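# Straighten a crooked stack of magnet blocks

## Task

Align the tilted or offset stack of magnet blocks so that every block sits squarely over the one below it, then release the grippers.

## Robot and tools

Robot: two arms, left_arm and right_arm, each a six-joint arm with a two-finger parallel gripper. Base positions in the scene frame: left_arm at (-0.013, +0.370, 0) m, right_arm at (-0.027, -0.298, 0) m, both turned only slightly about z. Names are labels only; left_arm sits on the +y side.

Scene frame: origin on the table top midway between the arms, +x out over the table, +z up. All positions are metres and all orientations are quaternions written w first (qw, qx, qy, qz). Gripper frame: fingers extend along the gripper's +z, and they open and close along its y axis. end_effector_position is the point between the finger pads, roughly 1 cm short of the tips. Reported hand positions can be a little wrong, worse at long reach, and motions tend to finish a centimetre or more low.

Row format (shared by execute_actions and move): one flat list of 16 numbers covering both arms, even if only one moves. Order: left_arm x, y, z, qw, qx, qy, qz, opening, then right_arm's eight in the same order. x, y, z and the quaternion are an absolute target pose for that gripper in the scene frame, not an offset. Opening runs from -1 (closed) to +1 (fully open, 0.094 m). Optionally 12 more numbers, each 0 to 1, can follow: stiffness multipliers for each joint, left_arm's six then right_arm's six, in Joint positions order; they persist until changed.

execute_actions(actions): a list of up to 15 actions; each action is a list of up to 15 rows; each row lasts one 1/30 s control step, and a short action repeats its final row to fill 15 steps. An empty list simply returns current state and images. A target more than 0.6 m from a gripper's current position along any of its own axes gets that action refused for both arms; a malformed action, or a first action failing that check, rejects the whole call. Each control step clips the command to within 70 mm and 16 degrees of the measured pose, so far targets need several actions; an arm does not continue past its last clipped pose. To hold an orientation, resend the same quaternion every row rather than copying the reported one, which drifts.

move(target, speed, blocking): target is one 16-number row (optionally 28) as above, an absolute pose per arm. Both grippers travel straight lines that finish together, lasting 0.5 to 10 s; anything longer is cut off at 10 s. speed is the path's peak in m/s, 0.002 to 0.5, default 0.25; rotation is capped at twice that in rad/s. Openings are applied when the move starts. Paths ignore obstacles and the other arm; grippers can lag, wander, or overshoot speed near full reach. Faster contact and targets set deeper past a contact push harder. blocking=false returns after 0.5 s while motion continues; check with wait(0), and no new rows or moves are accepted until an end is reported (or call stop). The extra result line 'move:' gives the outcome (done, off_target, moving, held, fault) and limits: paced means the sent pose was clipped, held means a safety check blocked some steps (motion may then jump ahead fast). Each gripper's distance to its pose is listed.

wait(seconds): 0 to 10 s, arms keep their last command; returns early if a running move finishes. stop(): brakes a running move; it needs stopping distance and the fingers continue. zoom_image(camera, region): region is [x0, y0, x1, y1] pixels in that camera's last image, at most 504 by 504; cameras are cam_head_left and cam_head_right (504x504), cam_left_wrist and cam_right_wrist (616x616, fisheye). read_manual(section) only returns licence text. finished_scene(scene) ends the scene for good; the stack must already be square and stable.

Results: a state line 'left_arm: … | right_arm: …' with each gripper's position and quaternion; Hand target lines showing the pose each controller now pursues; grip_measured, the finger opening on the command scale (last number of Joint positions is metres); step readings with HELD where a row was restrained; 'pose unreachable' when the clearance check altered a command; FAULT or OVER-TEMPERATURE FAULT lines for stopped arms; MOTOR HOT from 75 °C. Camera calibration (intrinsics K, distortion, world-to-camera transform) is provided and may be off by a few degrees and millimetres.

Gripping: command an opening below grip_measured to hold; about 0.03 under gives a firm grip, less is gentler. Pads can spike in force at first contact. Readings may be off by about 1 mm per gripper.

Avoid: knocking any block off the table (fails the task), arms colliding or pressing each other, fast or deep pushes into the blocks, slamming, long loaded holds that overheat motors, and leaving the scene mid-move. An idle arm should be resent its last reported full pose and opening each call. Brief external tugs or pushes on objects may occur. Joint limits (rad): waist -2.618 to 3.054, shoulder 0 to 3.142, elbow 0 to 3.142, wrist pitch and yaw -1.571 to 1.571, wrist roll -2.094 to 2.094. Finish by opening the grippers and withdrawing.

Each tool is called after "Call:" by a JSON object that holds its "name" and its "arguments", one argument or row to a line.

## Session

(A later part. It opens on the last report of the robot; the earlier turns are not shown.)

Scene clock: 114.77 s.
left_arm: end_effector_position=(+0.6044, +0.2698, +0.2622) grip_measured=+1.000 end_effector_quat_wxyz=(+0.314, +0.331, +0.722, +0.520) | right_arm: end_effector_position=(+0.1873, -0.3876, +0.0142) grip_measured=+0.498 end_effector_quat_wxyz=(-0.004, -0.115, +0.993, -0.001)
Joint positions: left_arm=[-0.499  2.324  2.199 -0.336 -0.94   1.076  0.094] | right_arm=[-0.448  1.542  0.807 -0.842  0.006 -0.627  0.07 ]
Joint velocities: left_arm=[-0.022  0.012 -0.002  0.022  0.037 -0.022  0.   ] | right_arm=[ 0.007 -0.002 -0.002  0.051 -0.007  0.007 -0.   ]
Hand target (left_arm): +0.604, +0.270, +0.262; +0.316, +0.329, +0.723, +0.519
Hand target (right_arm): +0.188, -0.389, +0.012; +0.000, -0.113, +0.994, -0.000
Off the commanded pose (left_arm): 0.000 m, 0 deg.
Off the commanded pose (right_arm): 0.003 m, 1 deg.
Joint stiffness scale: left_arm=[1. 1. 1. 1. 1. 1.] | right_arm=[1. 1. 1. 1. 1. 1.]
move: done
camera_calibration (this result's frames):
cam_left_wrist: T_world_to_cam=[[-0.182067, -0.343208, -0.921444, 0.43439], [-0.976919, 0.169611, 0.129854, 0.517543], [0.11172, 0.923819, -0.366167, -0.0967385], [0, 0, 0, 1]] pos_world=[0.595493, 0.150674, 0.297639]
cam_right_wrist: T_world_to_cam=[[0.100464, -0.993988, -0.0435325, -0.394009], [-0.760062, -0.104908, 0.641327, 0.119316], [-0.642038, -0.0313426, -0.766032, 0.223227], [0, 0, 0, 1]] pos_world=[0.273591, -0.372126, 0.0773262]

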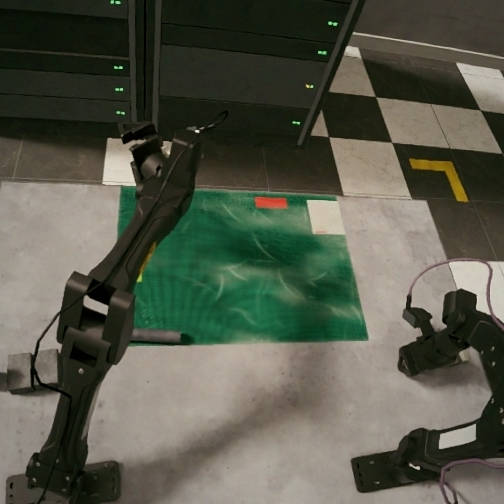

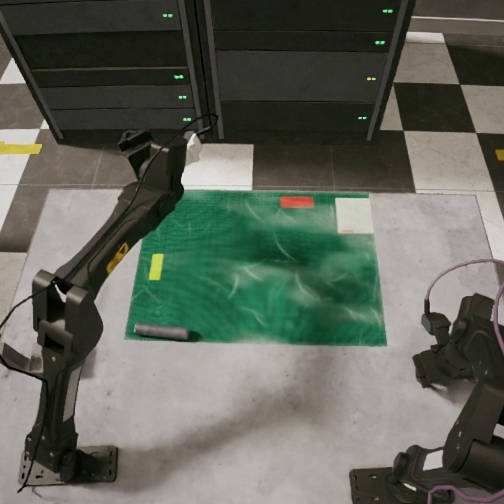

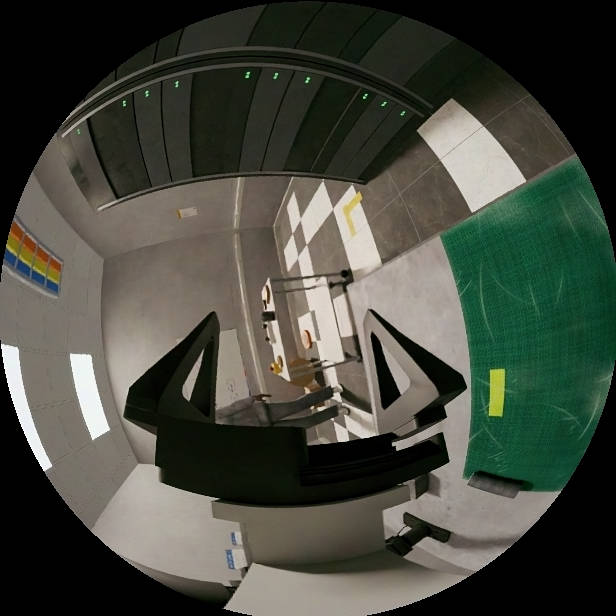

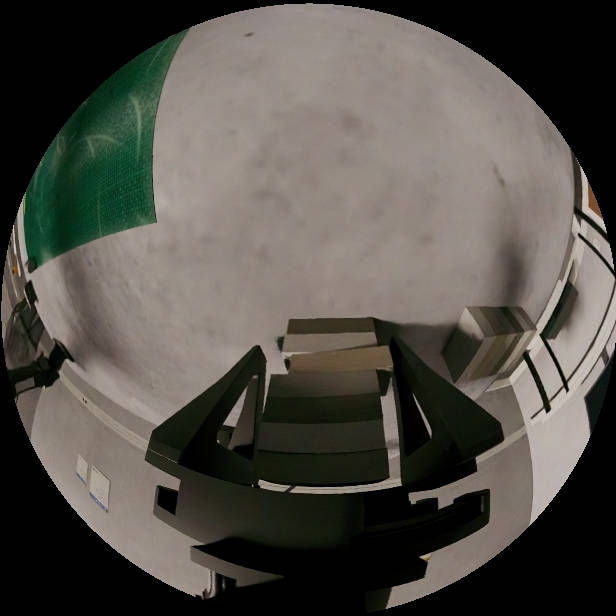

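Call:
{"name": "execute_actions", "arguments": {
  "actions": [
    [[0.6044,0.2698,0.2622,0.316,0.329,0.723,0.519,1,0.189,-0.389,0.012,0,-0.1132,0.9936,0,0.3],[0.6044,0.2698,0.2622,0.316,0.329,0.723,0.519,1,0.189,-0.389,0.012,0,-0.1132,0.9936,0,0.25],[0.6044,0.2698,0.2622,0.316,0.329,0.723,0.519,1,0.189,-0.389,0.012,0,-0.1132,0.9936,0,0.2],[0.6044,0.2698,0.2622,0.316,0.329,0.723,0.519,1,0.189,-0.389,0.012,0,-0.1132,0.9936,0,0.15],[0.6044,0.2698,0.2622,0.316,0.329,0.723,0.519,1,0.189,-0.389,0.012,0,-0.1132,0.9936,0,0.12]],
    [[0.6044,0.2698,0.2622,0.316,0.329,0.723,0.519,1,0.189,-0.389,0.012,0,-0.1132,0.9936,0,0.1],[0.6044,0.2698,0.2622,0.316,0.329,0.723,0.519,1,0.189,-0.389,0.012,0,-0.1132,0.9936,0,0.09],[0.6044,0.2698,0.2622,0.316,0.329,0.723,0.519,1,0.189,-0.389,0.012,0,-0.1132,0.9936,0,0.08],[0.6044,0.2698,0.2622,0.316,0.329,0.723,0.519,1,0.189,-0.389,0.012,0,-0.1132,0.9936,0,0.07],[0.6044,0.2698,0.2622,0.316,0.329,0.723,0.519,1,0.189,-0.389,0.012,0,-0.1132,0.9936,0,0.06],[0.6044,0.2698,0.2622,0.316,0.329,0.723,0.519,1,0.189,-0.389,0.012,0,-0.1132,0.9936,0,0.05],[0.6044,0.2698,0.2622,0.316,0.329,0.723,0.519,1,0.189,-0.389,0.012,0,-0.1132,0.9936,0,0.04],[0.6044,0.2698,0.2622,0.316,0.329,0.723,0.519,1,0.189,-0.389,0.012,0,-0.1132,0.9936,0,0.03],[0.6044,0.2698,0.2622,0.316,0.329,0.723,0.519,1,0.189,-0.389,0.012,0,-0.1132,0.9936,0,0.02],[0.6044,0.2698,0.2622,0.316,0.329,0.723,0.519,1,0.189,-0.389,0.012,0,-0.1132,0.9936,0,0.01],[0.6044,0.2698,0.2622,0.316,0.329,0.723,0.519,1,0.189,-0.389,0.012,0,-0.1132,0.9936,0,0.0],[0.6044,0.2698,0.2622,0.316,0.329,0.723,0.519,1,0.189,-0.389,0.012,0,-0.1132,0.9936,0,-0.01],[0.6044,0.2698,0.2622,0.316,0.329,0.723,0.519,1,0.189,-0.389,0.012,0,-0.1132,0.9936,0,-0.02],[0.6044,0.2698,0.2622,0.316,0.329,0.723,0.519,1,0.189,-0.389,0.012,0,-0.1132,0.9936,0,-0.03],[0.6044,0.2698,0.2622,0.316,0.329,0.723,0.519,1,0.189,-0.389,0.012,0,-0.1132,0.9936,0,-0.04]],
    [[0.6044,0.2698,0.2622,0.316,0.329,0.723,0.519,1,0.189,-0.389,0.012,0,-0.1132,0.9936,0,-0.05],[0.6044,0.2698,0.2622,0.316,0.329,0.723,0.519,1,0.189,-0.389,0.012,0,-0.1132,0.9936,0,-0.06],[0.6044,0.2698,0.2622,0.316,0.329,0.723,0.519,1,0.189,-0.389,0.012,0,-0.1132,0.9936,0,-0.07],[0.6044,0.2698,0.2622,0.316,0.329,0.723,0.519,1,0.189,-0.389,0.012,0,-0.1132,0.9936,0,-0.08],[0.6044,0.2698,0.2622,0.316,0.329,0.723,0.519,1,0.189,-0.389,0.012,0,-0.1132,0.9936,0,-0.09],[0.6044,0.2698,0.2622,0.316,0.329,0.723,0.519,1,0.189,-0.389,0.012,0,-0.1132,0.9936,0,-0.1]]
  ]
}}

Scene clock: 126.47 s.
left_arm: end_effector_position=(+0.6044, +0.2698, +0.2622) grip_measured=+1.000 end_effector_quat_wxyz=(+0.314, +0.331, +0.722, +0.520) | right_arm: end_effector_position=(+0.1886, -0.3903, +0.0142) grip_measured=-0.081 end_effector_quat_wxyz=(-0.003, -0.115, +0.993, -0.008)
Joint positions: left_arm=[-0.499  2.324  2.199 -0.336 -0.94   1.076  0.094] | right_arm=[-0.448  1.542  0.807 -0.833  0.017 -0.627  0.043]
Joint velocities: left_arm=[ 0.002 -0.012 -0.017 -0.022  0.037 -0.051  0.   ] | right_arm=[-0.002 -0.017 -0.012 -0.007  0.022 -0.095 -0.001]
Hand target (left_arm): +0.604, +0.270, +0.262; +0.316, +0.329, +0.723, +0.519
Hand target (right_arm): +0.189, -0.389, +0.012; +0.000, -0.113, +0.994, -0.000
Off the commanded pose (left_arm): 0.000 m, 0 deg.
Off the commanded pose (right_arm): 0.003 m, 1 deg.
Joint stiffness scale: left_arm=[1. 1. 1. 1. 1. 1.] | right_arm=[1. 1. 1. 1. 1. 1.]
Step readings (end_effector_position; steps 1 to 15: 1st action; 16 to 30: 2nd action; 31 to 45: 3rd action):
0: left_arm (+0.6044, +0.2698, +0.2622) | right_arm (+0.1877, -0.3877, +0.0142)
1: left_arm (+0.6044, +0.2698, +0.2622) | right_arm (+0.1877, -0.3877, +0.0142)
2: left_arm (+0.6044, +0.2698, +0.2622) | right_arm (+0.1877, -0.3878, +0.0142)
4: left_arm (+0.6044, +0.2698, +0.2622) | right_arm (+0.1881, -0.3890, +0.0142)
8: left_arm (+0.6044, +0.2698, +0.2622) | right_arm (+0.1884, -0.3898, +0.0142)
15: left_arm (+0.6044, +0.2698, +0.2622) | right_arm (+0.1884, -0.3898, +0.0142)
16: left_arm (+0.6044, +0.2698, +0.2622) | right_arm (+0.1885, -0.3900, +0.0142)
17: left_arm (+0.6044, +0.2698, +0.2622) | right_arm (+0.1886, -0.3903, +0.0142)
19: left_arm (+0.6044, +0.2698, +0.2622) | right_arm (+0.1886, -0.3906, +0.0142)
23: left_arm (+0.6044, +0.2698, +0.2622) | right_arm (+0.1887, -0.3908, +0.0142)
30: left_arm (+0.6044, +0.2698, +0.2622) | right_arm (+0.1887, -0.3905, +0.0142)
31: left_arm (+0.6044, +0.2698, +0.2622) | right_arm (+0.1886, -0.3903, +0.0142)
32: left_arm (+0.6044, +0.2698, +0.2622) | right_arm (+0.1886, -0.3903, +0.0142)
34: left_arm (+0.6044, +0.2698, +0.2622) | right_arm (+0.1886, -0.3903, +0.0142)
38: left_arm (+0.6044, +0.2698, +0.2622) | right_arm (+0.1886, -0.3903, +0.0142)
45: end_effector_position above
camera_calibration (this result's frames):
cam_left_wrist: T_world_to_cam=[[-0.182067, -0.343208, -0.921444, 0.43439], [-0.976919, 0.169611, 0.129854, 0.517543], [0.11172, 0.923819, -0.366167, -0.0967385], [0, 0, 0, 1]] pos_world=[0.595493, 0.150674, 0.297639]
cam_right_wrist: T_world_to_cam=[[0.10063, -0.994482, -0.0296341, -0.3972], [-0.762509, -0.0962216, 0.639783, 0.123851], [-0.639104, -0.0417851, -0.767984, 0.219358], [0, 0, 0, 1]] pos_world=[0.2746, -0.373926, 0.0774549]

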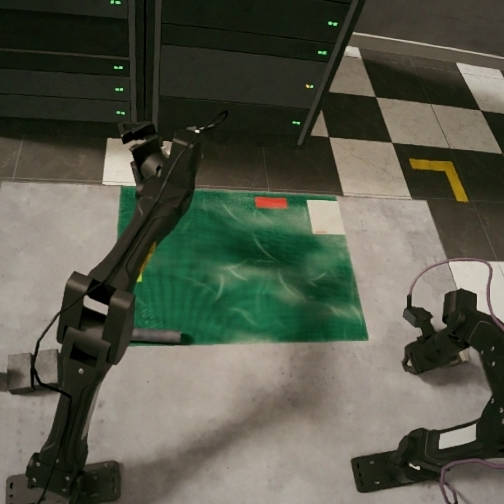

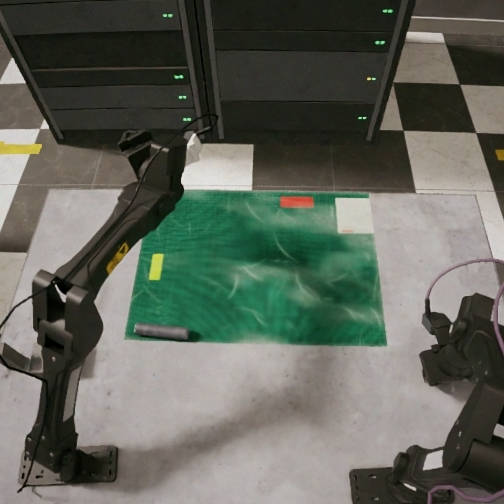

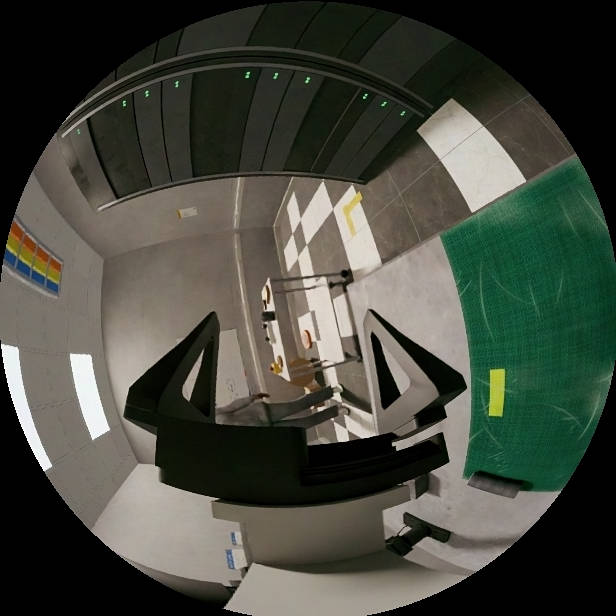

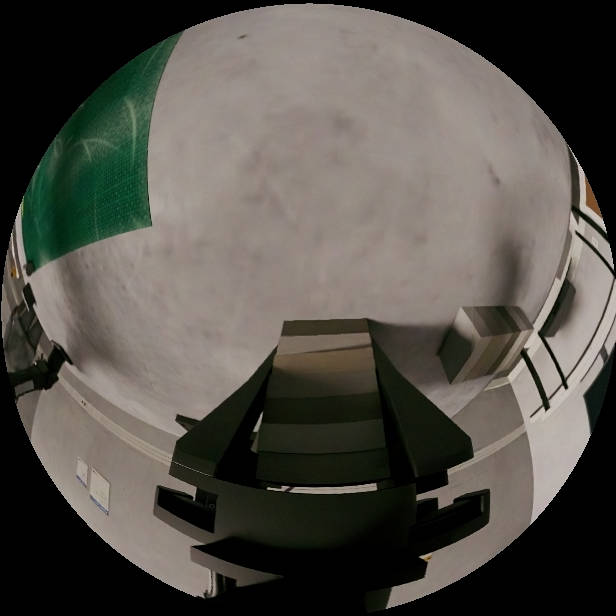

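Now open, lift, rotate to A.

Call:
{"name": "move", "arguments": {
  "target": [0.6044, 0.2698, 0.2622, 0.316, 0.329, 0.723, 0.519, 1, 0.1886, -0.3903, 0.012, 0, -0.1132, 0.9936, 0, 1],
  "speed": 0.03
}}

Call:
{"name": "move", "arguments": {
  "target": [0.6044, 0.2698, 0.2622, 0.316, 0.329, 0.723, 0.519, 1, 0.1886, -0.3903, 0.12, 0, -0.1132, 0.9936, 0, 1],
  "speed": 0.08
}}

Scene clock: 129.73 s.
left_arm: end_effector_position=(+0.6044, +0.2698, +0.2622) grip_measured=+1.000 end_effector_quat_wxyz=(+0.314, +0.331, +0.722, +0.520) | right_arm: end_effector_position=(+0.1886, -0.3902, +0.0142) grip_measured=+1.000 end_effector_quat_wxyz=(-0.003, -0.116, +0.993, -0.008)
Joint positions: left_arm=[-0.499  2.324  2.199 -0.336 -0.94   1.076  0.094] | right_arm=[-0.448  1.542  0.807 -0.833  0.017 -0.63   0.094]
Joint velocities: left_arm=[-0.022 -0.027 -0.017 -0.022 -0.066 -0.037  0.   ] | right_arm=[ 0.007 -0.002 -0.002  0.051 -0.066 -0.066  0.   ]
Hand target (left_arm): +0.604, +0.270, +0.262; +0.316, +0.329, +0.723, +0.519
Hand target (right_arm): +0.189, -0.390, +0.012; +0.000, -0.113, +0.994, +0.000
Off the commanded pose (left_arm): 0.000 m, 0 deg.
Off the commanded pose (right_arm): 0.002 m, 1 deg.
Joint stiffness scale: left_arm=[1. 1. 1. 1. 1. 1.] | right_arm=[1. 1. 1. 1. 1. 1.]
move: done
camera_calibration (this result's frames):
cam_left_wrist: T_world_to_cam=[[-0.182293, -0.342909, -0.921511, 0.434463], [-0.976875, 0.169669, 0.130108, 0.517434], [0.111737, 0.923919, -0.365909, -0.0968433], [0, 0, 0, 1]] pos_world=[0.595489, 0.150664, 0.297605]
cam_right_wrist: T_world_to_cam=[[0.10291, -0.994239, -0.0299833, -0.39747], [-0.762357, -0.0981989, 0.639663, 0.123079], [-0.638922, -0.0429696, -0.76807, 0.218881], [0, 0, 0, 1]] pos_world=[0.274582, -0.373689, 0.0774692]

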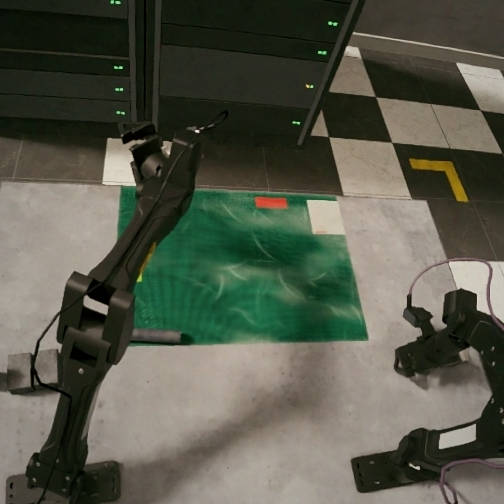

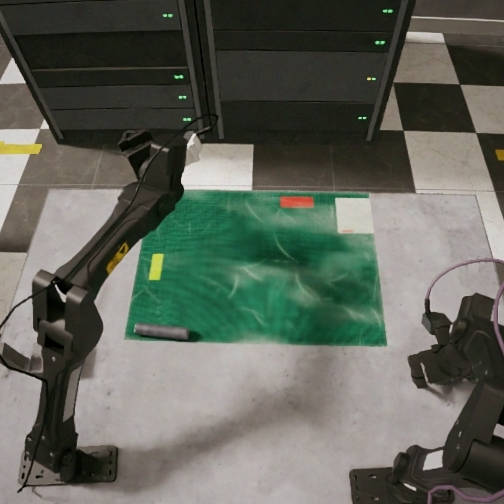

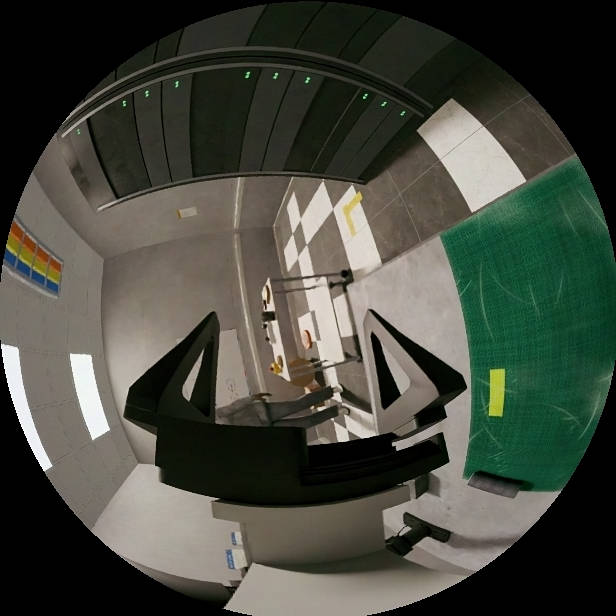

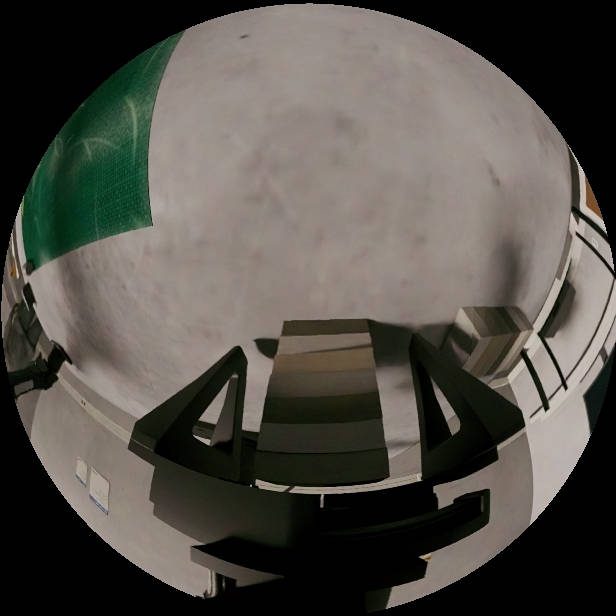

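Scene clock: 131.60 s.
left_arm: end_effector_position=(+0.6044, +0.2698, +0.2622) grip_measured=+1.000 end_effector_quat_wxyz=(+0.314, +0.332, +0.722, +0.520) | right_arm: end_effector_position=(+0.1846, -0.3884, +0.1075) grip_measured=+1.000 end_effector_quat_wxyz=(-0.024, -0.117, +0.993, +0.004)
Joint positions: left_arm=[-0.499  2.324  2.199 -0.336 -0.94   1.077  0.094] | right_arm=[-0.448  1.461  1.12  -1.276  0.016 -0.63   0.094]
Joint velocities: left_arm=[-0.007  0.002  0.012 -0.037 -0.022 -0.066  0.   ] | right_arm=[ 0.002 -0.007 -0.002 -0.022 -0.022 -0.022  0.   ]
Hand target (left_arm): +0.604, +0.270, +0.262; +0.316, +0.329, +0.723, +0.519
Hand target (right_arm): +0.190, -0.391, +0.119; +0.000, -0.113, +0.994, -0.000
Off the commanded pose (left_arm): 0.000 m, 0 deg.
Off the commanded pose (right_arm): 0.013 m, 3 deg.
Joint stiffness scale: left_arm=[1. 1. 1. 1. 1. 1.] | right_arm=[1. 1. 1. 1. 1. 1.]
move: off_target (right_arm)
camera_calibration (this result's frames):
cam_left_wrist: T_world_to_cam=[[-0.182518, -0.34261, -0.921578, 0.434536], [-0.976831, 0.169727, 0.130362, 0.517325], [0.111754, 0.924019, -0.36565, -0.0969482], [0, 0, 0, 1]] pos_world=[0.595484, 0.150654, 0.29757]
cam_right_wrist: T_world_to_cam=[[0.101818, -0.993373, -0.0533201, -0.389463], [-0.733313, -0.111165, 0.670742, 0.0467263], [-0.672224, -0.0291934, -0.739772, 0.296549], [0, 0, 0, 1]] pos_world=[0.273267, -0.373031, 0.167271]

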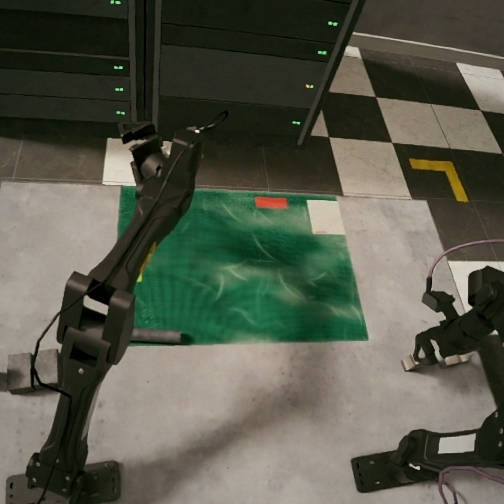

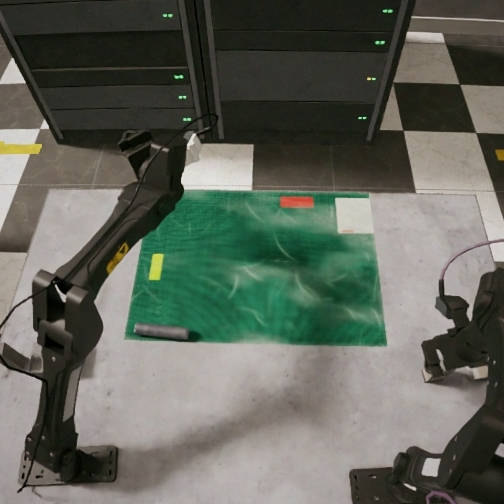

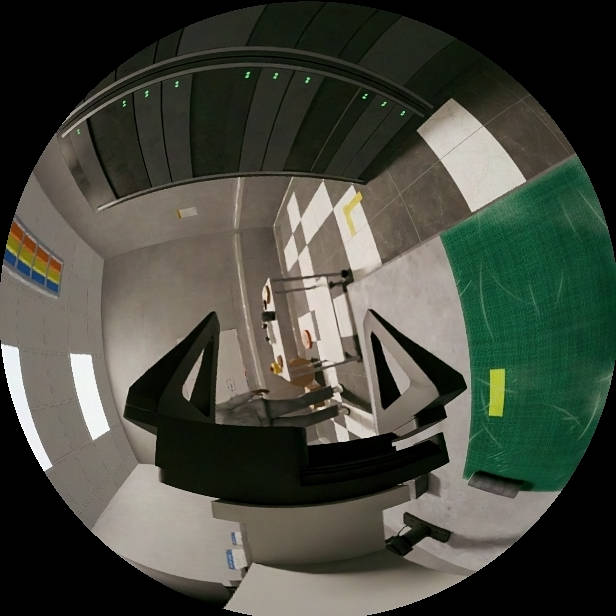

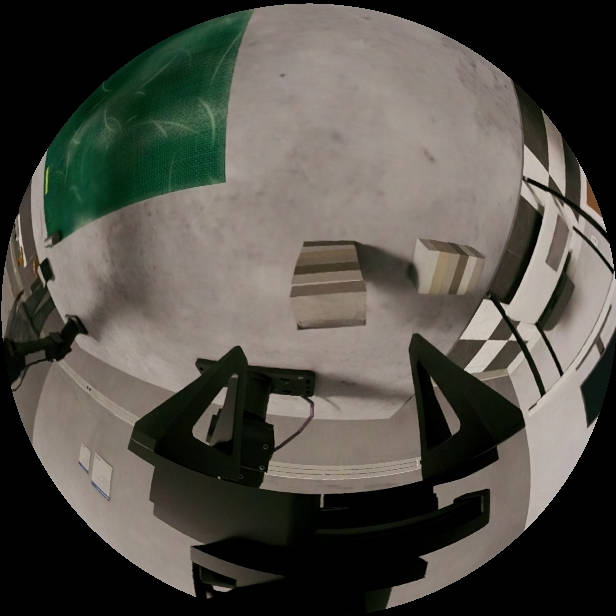

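Call:
{"name": "zoom_image", "arguments": {
  "camera": "cam_right_wrist",
  "region": [230, 190, 500, 380]
}}

Region (230, 190, 500, 380) of cam_right_wrist's 616x616 image, scaled by 1.867, with more detail than that image has; it fills the top 355 rows of this view, and the rest is white.

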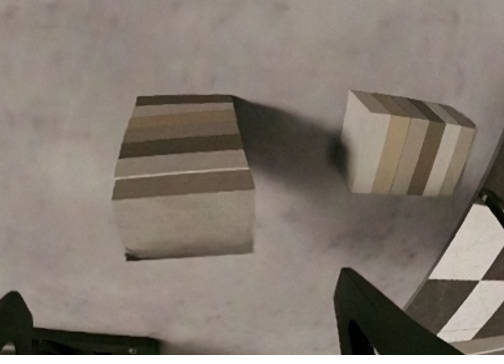

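Call:
{"name": "move", "arguments": {
  "target": [0.6044, 0.2698, 0.2622, 0.316, 0.329, 0.723, 0.519, 1, 0.189, -0.3895, 0.11, 0, 0.6225, 0.7826, 0, 1],
  "speed": 0.4
}}

Scene clock: 140.70 s.
left_arm: end_effector_position=(+0.6044, +0.2698, +0.2622) grip_measured=+1.000 end_effector_quat_wxyz=(+0.314, +0.332, +0.722, +0.520) | right_arm: end_effector_position=(+0.1885, -0.3870, +0.1050) grip_measured=+1.000 end_effector_quat_wxyz=(-0.017, +0.618, +0.786, -0.001)
Joint positions: left_arm=[-0.499  2.324  2.199 -0.336 -0.94   1.077  0.094] | right_arm=[-0.454  1.461  1.11  -1.253 -0.008  0.931  0.094]
Joint velocities: left_arm=[-0.017 -0.007  0.037 -0.066  0.037  0.022  0.   ] | right_arm=[-0.007  0.012  0.002  0.022 -0.095  0.007  0.   ]
Hand target (left_arm): +0.604, +0.270, +0.262; +0.316, +0.329, +0.723, +0.519
Hand target (right_arm): +0.189, -0.389, +0.110; -0.000, +0.623, +0.782, -0.000
Off the commanded pose (left_arm): 0.000 m, 0 deg.
Off the commanded pose (right_arm): 0.006 m, 2 deg.
Joint stiffness scale: left_arm=[1. 1. 1. 1. 1. 1.] | right_arm=[1. 1. 1. 1. 1. 1.]
move: done
camera_calibration (this result's frames):
cam_left_wrist: T_world_to_cam=[[-0.182968, -0.342012, -0.921711, 0.434682], [-0.976743, 0.169844, 0.130869, 0.517108], [0.111788, 0.924219, -0.365134, -0.0971581], [0, 0, 0, 1]] pos_world=[0.595475, 0.150634, 0.297501]
cam_right_wrist: T_world_to_cam=[[-0.994074, -0.106754, -0.0205213, 0.157693], [-0.0942332, 0.752095, 0.652283, 0.267019], [-0.0541999, 0.650351, -0.757697, 0.445712], [0, 0, 0, 1]] pos_world=[0.206078, -0.473859, 0.166779]

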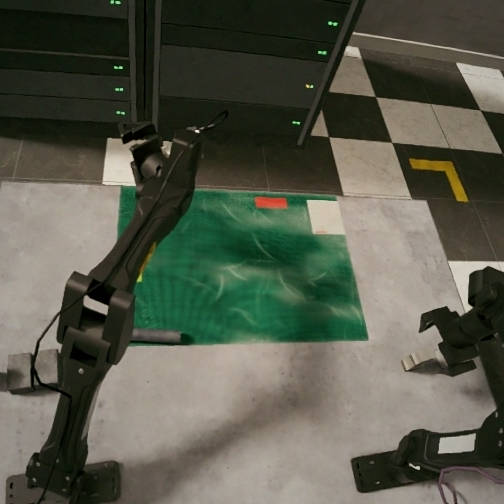

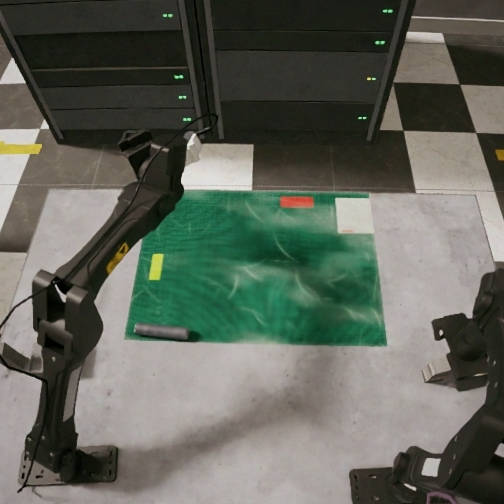

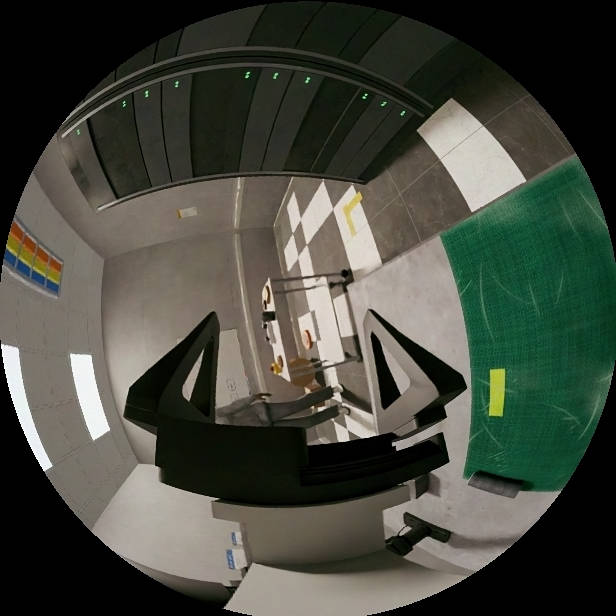

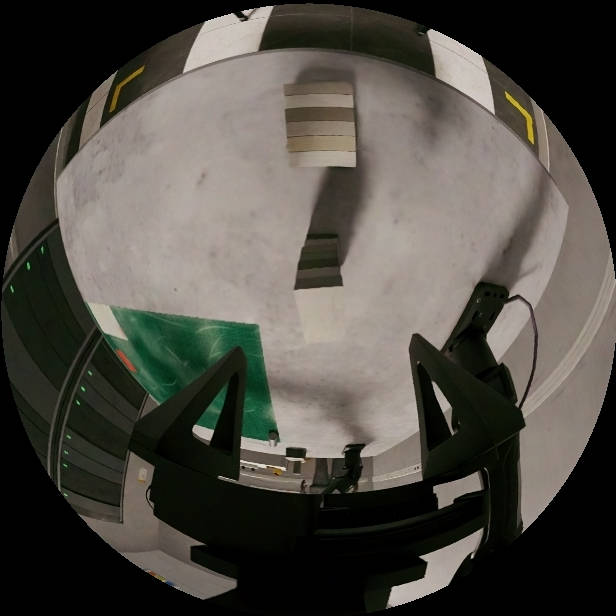

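Call:
{"name": "zoom_image", "arguments": {
  "camera": "cam_right_wrist",
  "region": [230, 200, 410, 380]
}}

Region (230, 200, 410, 380) of cam_right_wrist's 616x616 image, scaled by 2.800, with more detail than that image has.

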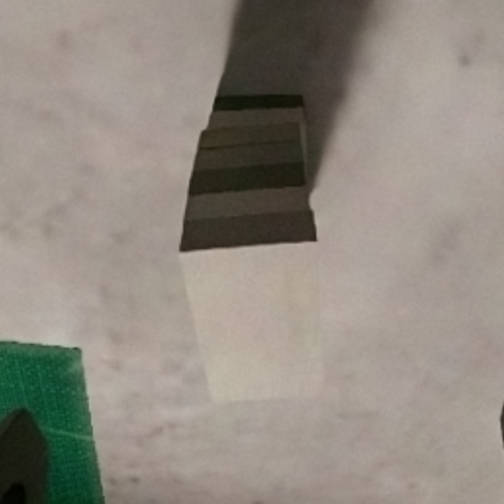

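Call:
{"name": "move", "arguments": {
  "target": [0.6044, 0.2698, 0.2622, 0.316, 0.329, 0.723, 0.519, 1, 0.189, -0.3895, 0.04, 0, 0.6225, 0.7826, 0, 0.2],
  "speed": 0.05
}}

Scene clock: 157.80 s.
left_arm: end_effector_position=(+0.6044, +0.2698, +0.2622) grip_measured=+1.000 end_effector_quat_wxyz=(+0.314, +0.332, +0.722, +0.520) | right_arm: end_effector_position=(+0.1877, -0.3866, +0.0418) grip_measured=+0.203 end_effector_quat_wxyz=(-0.003, +0.619, +0.785, +0.003)
Joint positions: left_arm=[-0.499  2.324  2.199 -0.336 -0.94   1.078  0.094] | right_arm=[-0.454  1.489  0.878 -0.963 -0.008  0.934  0.056]
Joint velocities: left_arm=[ 0.012 -0.027 -0.012 -0.007  0.007 -0.037  0.   ] | right_arm=[ 0.007 -0.007 -0.017 -0.022 -0.051  0.051 -0.001]
Hand target (left_arm): +0.604, +0.270, +0.262; +0.316, +0.329, +0.723, +0.519
Hand target (right_arm): +0.188, -0.389, +0.040; -0.000, +0.623, +0.782, -0.000
Off the commanded pose (left_arm): 0.000 m, 0 deg.
Off the commanded pose (right_arm): 0.004 m, 1 deg.
Joint stiffness scale: left_arm=[1. 1. 1. 1. 1. 1.] | right_arm=[1. 1. 1. 1. 1. 1.]
move: done
camera_calibration (this result's frames):
cam_left_wrist: T_world_to_cam=[[-0.183193, -0.341713, -0.921777, 0.434754], [-0.976699, 0.169901, 0.131123, 0.516999], [0.111805, 0.924319, -0.364876, -0.097263], [0, 0, 0, 1]] pos_world=[0.59547, 0.150625, 0.297467]
cam_right_wrist: T_world_to_cam=[[-0.993505, -0.104081, -0.0459802, 0.157625], [-0.109247, 0.759543, 0.641217, 0.313981], [-0.0318148, 0.642076, -0.765981, 0.39049], [0, 0, 0, 1]] pos_world=[0.203326, -0.4728, 0.105026]

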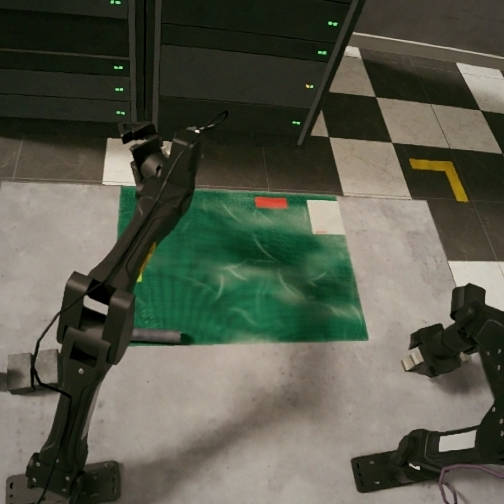

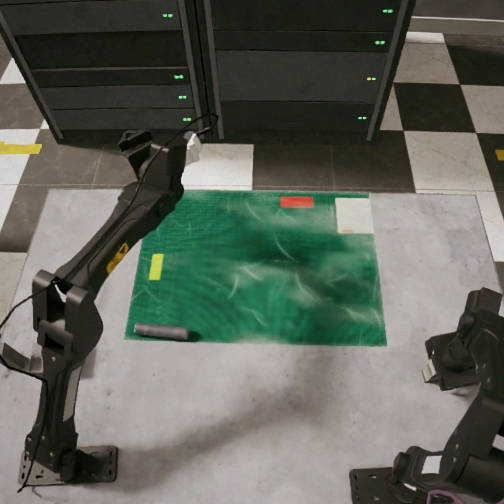

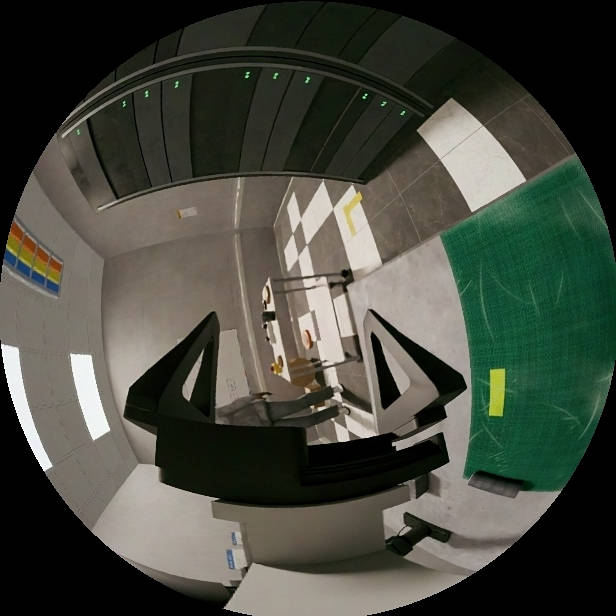

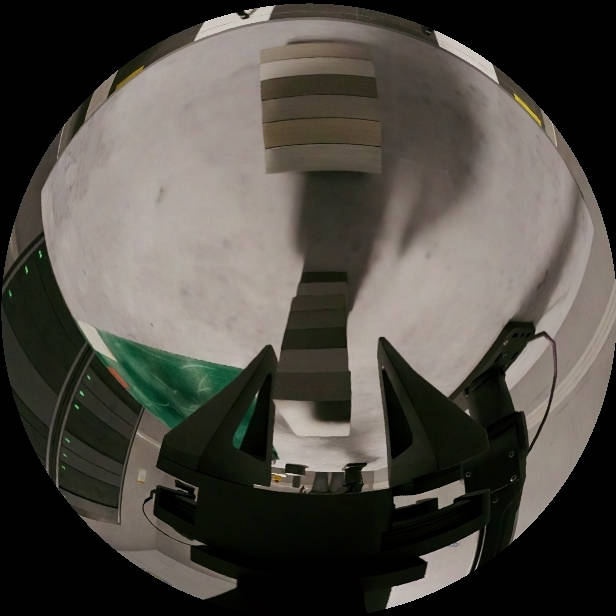

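Call:
{"name": "execute_actions", "arguments": {
  "actions": [
    [[0.6044,0.2698,0.2622,0.316,0.329,0.723,0.519,1,0.1905,-0.3895,0.04,0,0.6225,0.7826,0,0.1],[0.6044,0.2698,0.2622,0.316,0.329,0.723,0.519,1,0.1905,-0.3895,0.04,0,0.6225,0.7826,0,0.05],[0.6044,0.2698,0.2622,0.316,0.329,0.723,0.519,1,0.1905,-0.3895,0.04,0,0.6225,0.7826,0,0.0],[0.6044,0.2698,0.2622,0.316,0.329,0.723,0.519,1,0.1905,-0.3895,0.04,0,0.6225,0.7826,0,-0.05],[0.6044,0.2698,0.2622,0.316,0.329,0.723,0.519,1,0.1905,-0.3895,0.04,0,0.6225,0.7826,0,-0.1],[0.6044,0.2698,0.2622,0.316,0.329,0.723,0.519,1,0.1905,-0.3895,0.04,0,0.6225,0.7826,0,-0.15],[0.6044,0.2698,0.2622,0.316,0.329,0.723,0.519,1,0.1905,-0.3895,0.04,0,0.6225,0.7826,0,-0.2],[0.6044,0.2698,0.2622,0.316,0.329,0.723,0.519,1,0.1905,-0.3895,0.04,0,0.6225,0.7826,0,-0.23],[0.6044,0.2698,0.2622,0.316,0.329,0.723,0.519,1,0.1905,-0.3895,0.04,0,0.6225,0.7826,0,-0.26]],
    [[0.6044,0.2698,0.2622,0.316,0.329,0.723,0.519,1,0.1905,-0.3895,0.04,0,0.6225,0.7826,0,-0.28],[0.6044,0.2698,0.2622,0.316,0.329,0.723,0.519,1,0.1905,-0.3895,0.04,0,0.6225,0.7826,0,-0.29],[0.6044,0.2698,0.2622,0.316,0.329,0.723,0.519,1,0.1905,-0.3895,0.04,0,0.6225,0.7826,0,-0.30],[0.6044,0.2698,0.2622,0.316,0.329,0.723,0.519,1,0.1905,-0.3895,0.04,0,0.6225,0.7826,0,-0.31],[0.6044,0.2698,0.2622,0.316,0.329,0.723,0.519,1,0.1905,-0.3895,0.04,0,0.6225,0.7826,0,-0.32],[0.6044,0.2698,0.2622,0.316,0.329,0.723,0.519,1,0.1905,-0.3895,0.04,0,0.6225,0.7826,0,-0.33],[0.6044,0.2698,0.2622,0.316,0.329,0.723,0.519,1,0.1905,-0.3895,0.04,0,0.6225,0.7826,0,-0.34],[0.6044,0.2698,0.2622,0.316,0.329,0.723,0.519,1,0.1905,-0.3895,0.04,0,0.6225,0.7826,0,-0.35],[0.6044,0.2698,0.2622,0.316,0.329,0.723,0.519,1,0.1905,-0.3895,0.04,0,0.6225,0.7826,0,-0.36],[0.6044,0.2698,0.2622,0.316,0.329,0.723,0.519,1,0.1905,-0.3895,0.04,0,0.6225,0.7826,0,-0.37],[0.6044,0.2698,0.2622,0.316,0.329,0.723,0.519,1,0.1905,-0.3895,0.04,0,0.6225,0.7826,0,-0.38],[0.6044,0.2698,0.2622,0.316,0.329,0.723,0.519,1,0.1905,-0.3895,0.04,0,0.6225,0.7826,0,-0.39],[0.6044,0.2698,0.2622,0.316,0.329,0.723,0.519,1,0.1905,-0.3895,0.04,0,0.6225,0.7826,0,-0.40],[0.6044,0.2698,0.2622,0.316,0.329,0.723,0.519,1,0.1905,-0.3895,0.04,0,0.6225,0.7826,0,-0.41],[0.6044,0.2698,0.2622,0.316,0.329,0.723,0.519,1,0.1905,-0.3895,0.04,0,0.6225,0.7826,0,-0.42]],
    [[0.6044,0.2698,0.2622,0.316,0.329,0.723,0.519,1,0.1905,-0.3895,0.04,0,0.6225,0.7826,0,-0.43],[0.6044,0.2698,0.2622,0.316,0.329,0.723,0.519,1,0.1905,-0.3895,0.04,0,0.6225,0.7826,0,-0.44],[0.6044,0.2698,0.2622,0.316,0.329,0.723,0.519,1,0.1905,-0.3895,0.04,0,0.6225,0.7826,0,-0.45],[0.6044,0.2698,0.2622,0.316,0.329,0.723,0.519,1,0.1905,-0.3895,0.04,0,0.6225,0.7826,0,-0.46],[0.6044,0.2698,0.2622,0.316,0.329,0.723,0.519,1,0.1905,-0.3895,0.04,0,0.6225,0.7826,0,-0.47],[0.6044,0.2698,0.2622,0.316,0.329,0.723,0.519,1,0.1905,-0.3895,0.04,0,0.6225,0.7826,0,-0.48],[0.6044,0.2698,0.2622,0.316,0.329,0.723,0.519,1,0.1905,-0.3895,0.04,0,0.6225,0.7826,0,-0.49],[0.6044,0.2698,0.2622,0.316,0.329,0.723,0.519,1,0.1905,-0.3895,0.04,0,0.6225,0.7826,0,-0.50],[0.6044,0.2698,0.2622,0.316,0.329,0.723,0.519,1,0.1905,-0.3895,0.04,0,0.6225,0.7826,0,-0.51],[0.6044,0.2698,0.2622,0.316,0.329,0.723,0.519,1,0.1905,-0.3895,0.04,0,0.6225,0.7826,0,-0.52]]
  ]
}}

Scene clock: 172.10 s.
left_arm: end_effector_position=(+0.6044, +0.2698, +0.2622) grip_measured=+1.000 end_effector_quat_wxyz=(+0.314, +0.332, +0.722, +0.520) | right_arm: end_effector_position=(+0.1897, -0.3863, +0.0397) grip_measured=-0.448 end_effector_quat_wxyz=(-0.003, +0.620, +0.784, +0.006)
Joint positions: left_arm=[-0.499  2.324  2.199 -0.336 -0.94   1.078  0.094] | right_arm=[-0.454  1.499  0.878 -0.953 -0.014  0.936  0.026]
Joint velocities: left_arm=[-0.007 -0.027 -0.007 -0.022 -0.022 -0.022  0.   ] | right_arm=[-0.007 -0.017  0.017 -0.007 -0.037  0.007 -0.   ]
Hand target (left_arm): +0.604, +0.270, +0.262; +0.316, +0.329, +0.723, +0.519
Hand target (right_arm): +0.191, -0.389, +0.040; -0.000, +0.623, +0.783, +0.000
Off the commanded pose (left_arm): 0.000 m, 0 deg.
Off the commanded pose (right_arm): 0.003 m, 1 deg.
Joint stiffness scale: left_arm=[1. 1. 1. 1. 1. 1.] | right_arm=[1. 1. 1. 1. 1. 1.]
Step readings (end_effector_position; steps 1 to 15: 1st action; 16 to 30: 2nd action; 31 to 45: 3rd action):
0: left_arm (+0.6044, +0.2698, +0.2622) | right_arm (+0.1880, -0.3867, +0.0418)
1: left_arm (+0.6044, +0.2698, +0.2622) | right_arm (+0.1879, -0.3866, +0.0417)
2: left_arm (+0.6044, +0.2698, +0.2622) | right_arm (+0.1879, -0.3867, +0.0413)
4: left_arm (+0.6044, +0.2698, +0.2622) | right_arm (+0.1876, -0.3865, +0.0404)
8: left_arm (+0.6044, +0.2698, +0.2622) | right_arm (+0.1875, -0.3865, +0.0397)
15: left_arm (+0.6044, +0.2698, +0.2622) | right_arm (+0.1875, -0.3865, +0.0397)
16: left_arm (+0.6044, +0.2698, +0.2622) | right_arm (+0.1875, -0.3865, +0.0397)
17: left_arm (+0.6044, +0.2698, +0.2622) | right_arm (+0.1875, -0.3865, +0.0397)
19: left_arm (+0.6044, +0.2698, +0.2622) | right_arm (+0.1876, -0.3865, +0.0397)
23: left_arm (+0.6044, +0.2698, +0.2622) | right_arm (+0.1882, -0.3865, +0.0397)
30: left_arm (+0.6044, +0.2698, +0.2622) | right_arm (+0.1897, -0.3863, +0.0397)
31: left_arm (+0.6044, +0.2698, +0.2622) | right_arm (+0.1897, -0.3863, +0.0397)
32: left_arm (+0.6044, +0.2698, +0.2622) | right_arm (+0.1897, -0.3863, +0.0397)
34: left_arm (+0.6044, +0.2698, +0.2622) | right_arm (+0.1897, -0.3863, +0.0397)
38: left_arm (+0.6044, +0.2698, +0.2622) | right_arm (+0.1897, -0.3863, +0.0397)
45: end_effector_position above
camera_calibration (this result's frames):
cam_left_wrist: T_world_to_cam=[[-0.183193, -0.341713, -0.921777, 0.434754], [-0.976699, 0.169901, 0.131123, 0.516999], [0.111805, 0.924319, -0.364876, -0.097263], [0, 0, 0, 1]] pos_world=[0.59547, 0.150625, 0.297467]
cam_right_wrist: T_world_to_cam=[[-0.993621, -0.101544, -0.049054, 0.160707], [-0.109145, 0.756504, 0.644817, 0.314042], [-0.0283677, 0.646058, -0.762761, 0.389537], [0, 0, 0, 1]] pos_world=[0.205009, -0.472919, 0.102507]

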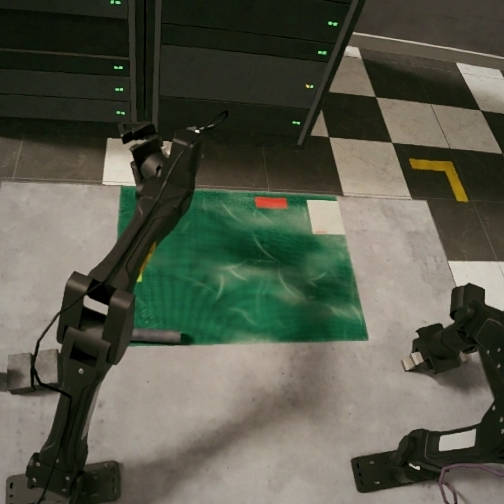

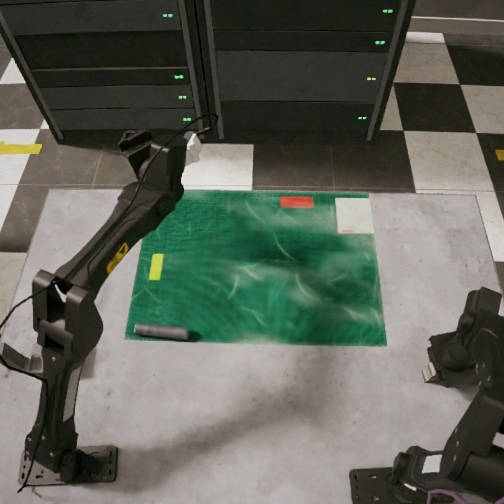

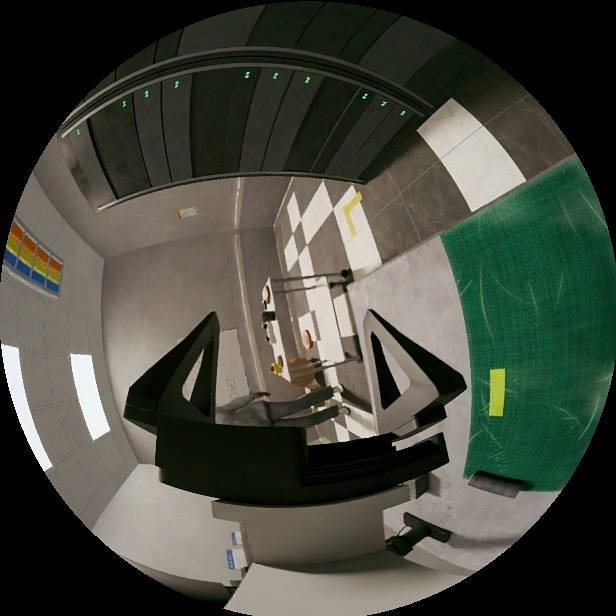

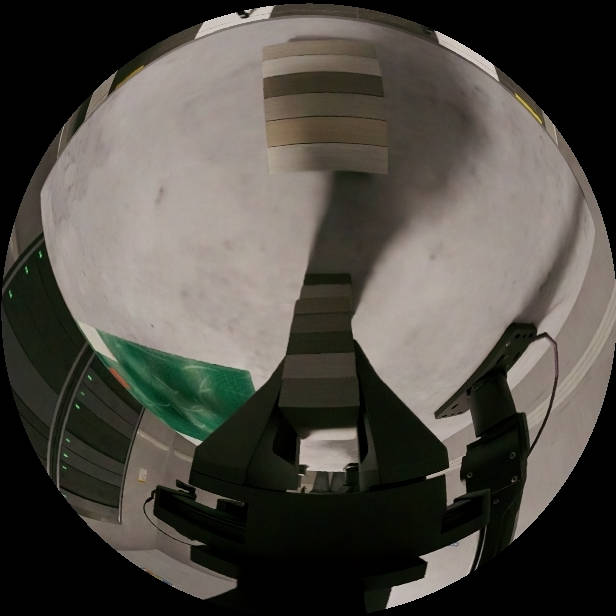

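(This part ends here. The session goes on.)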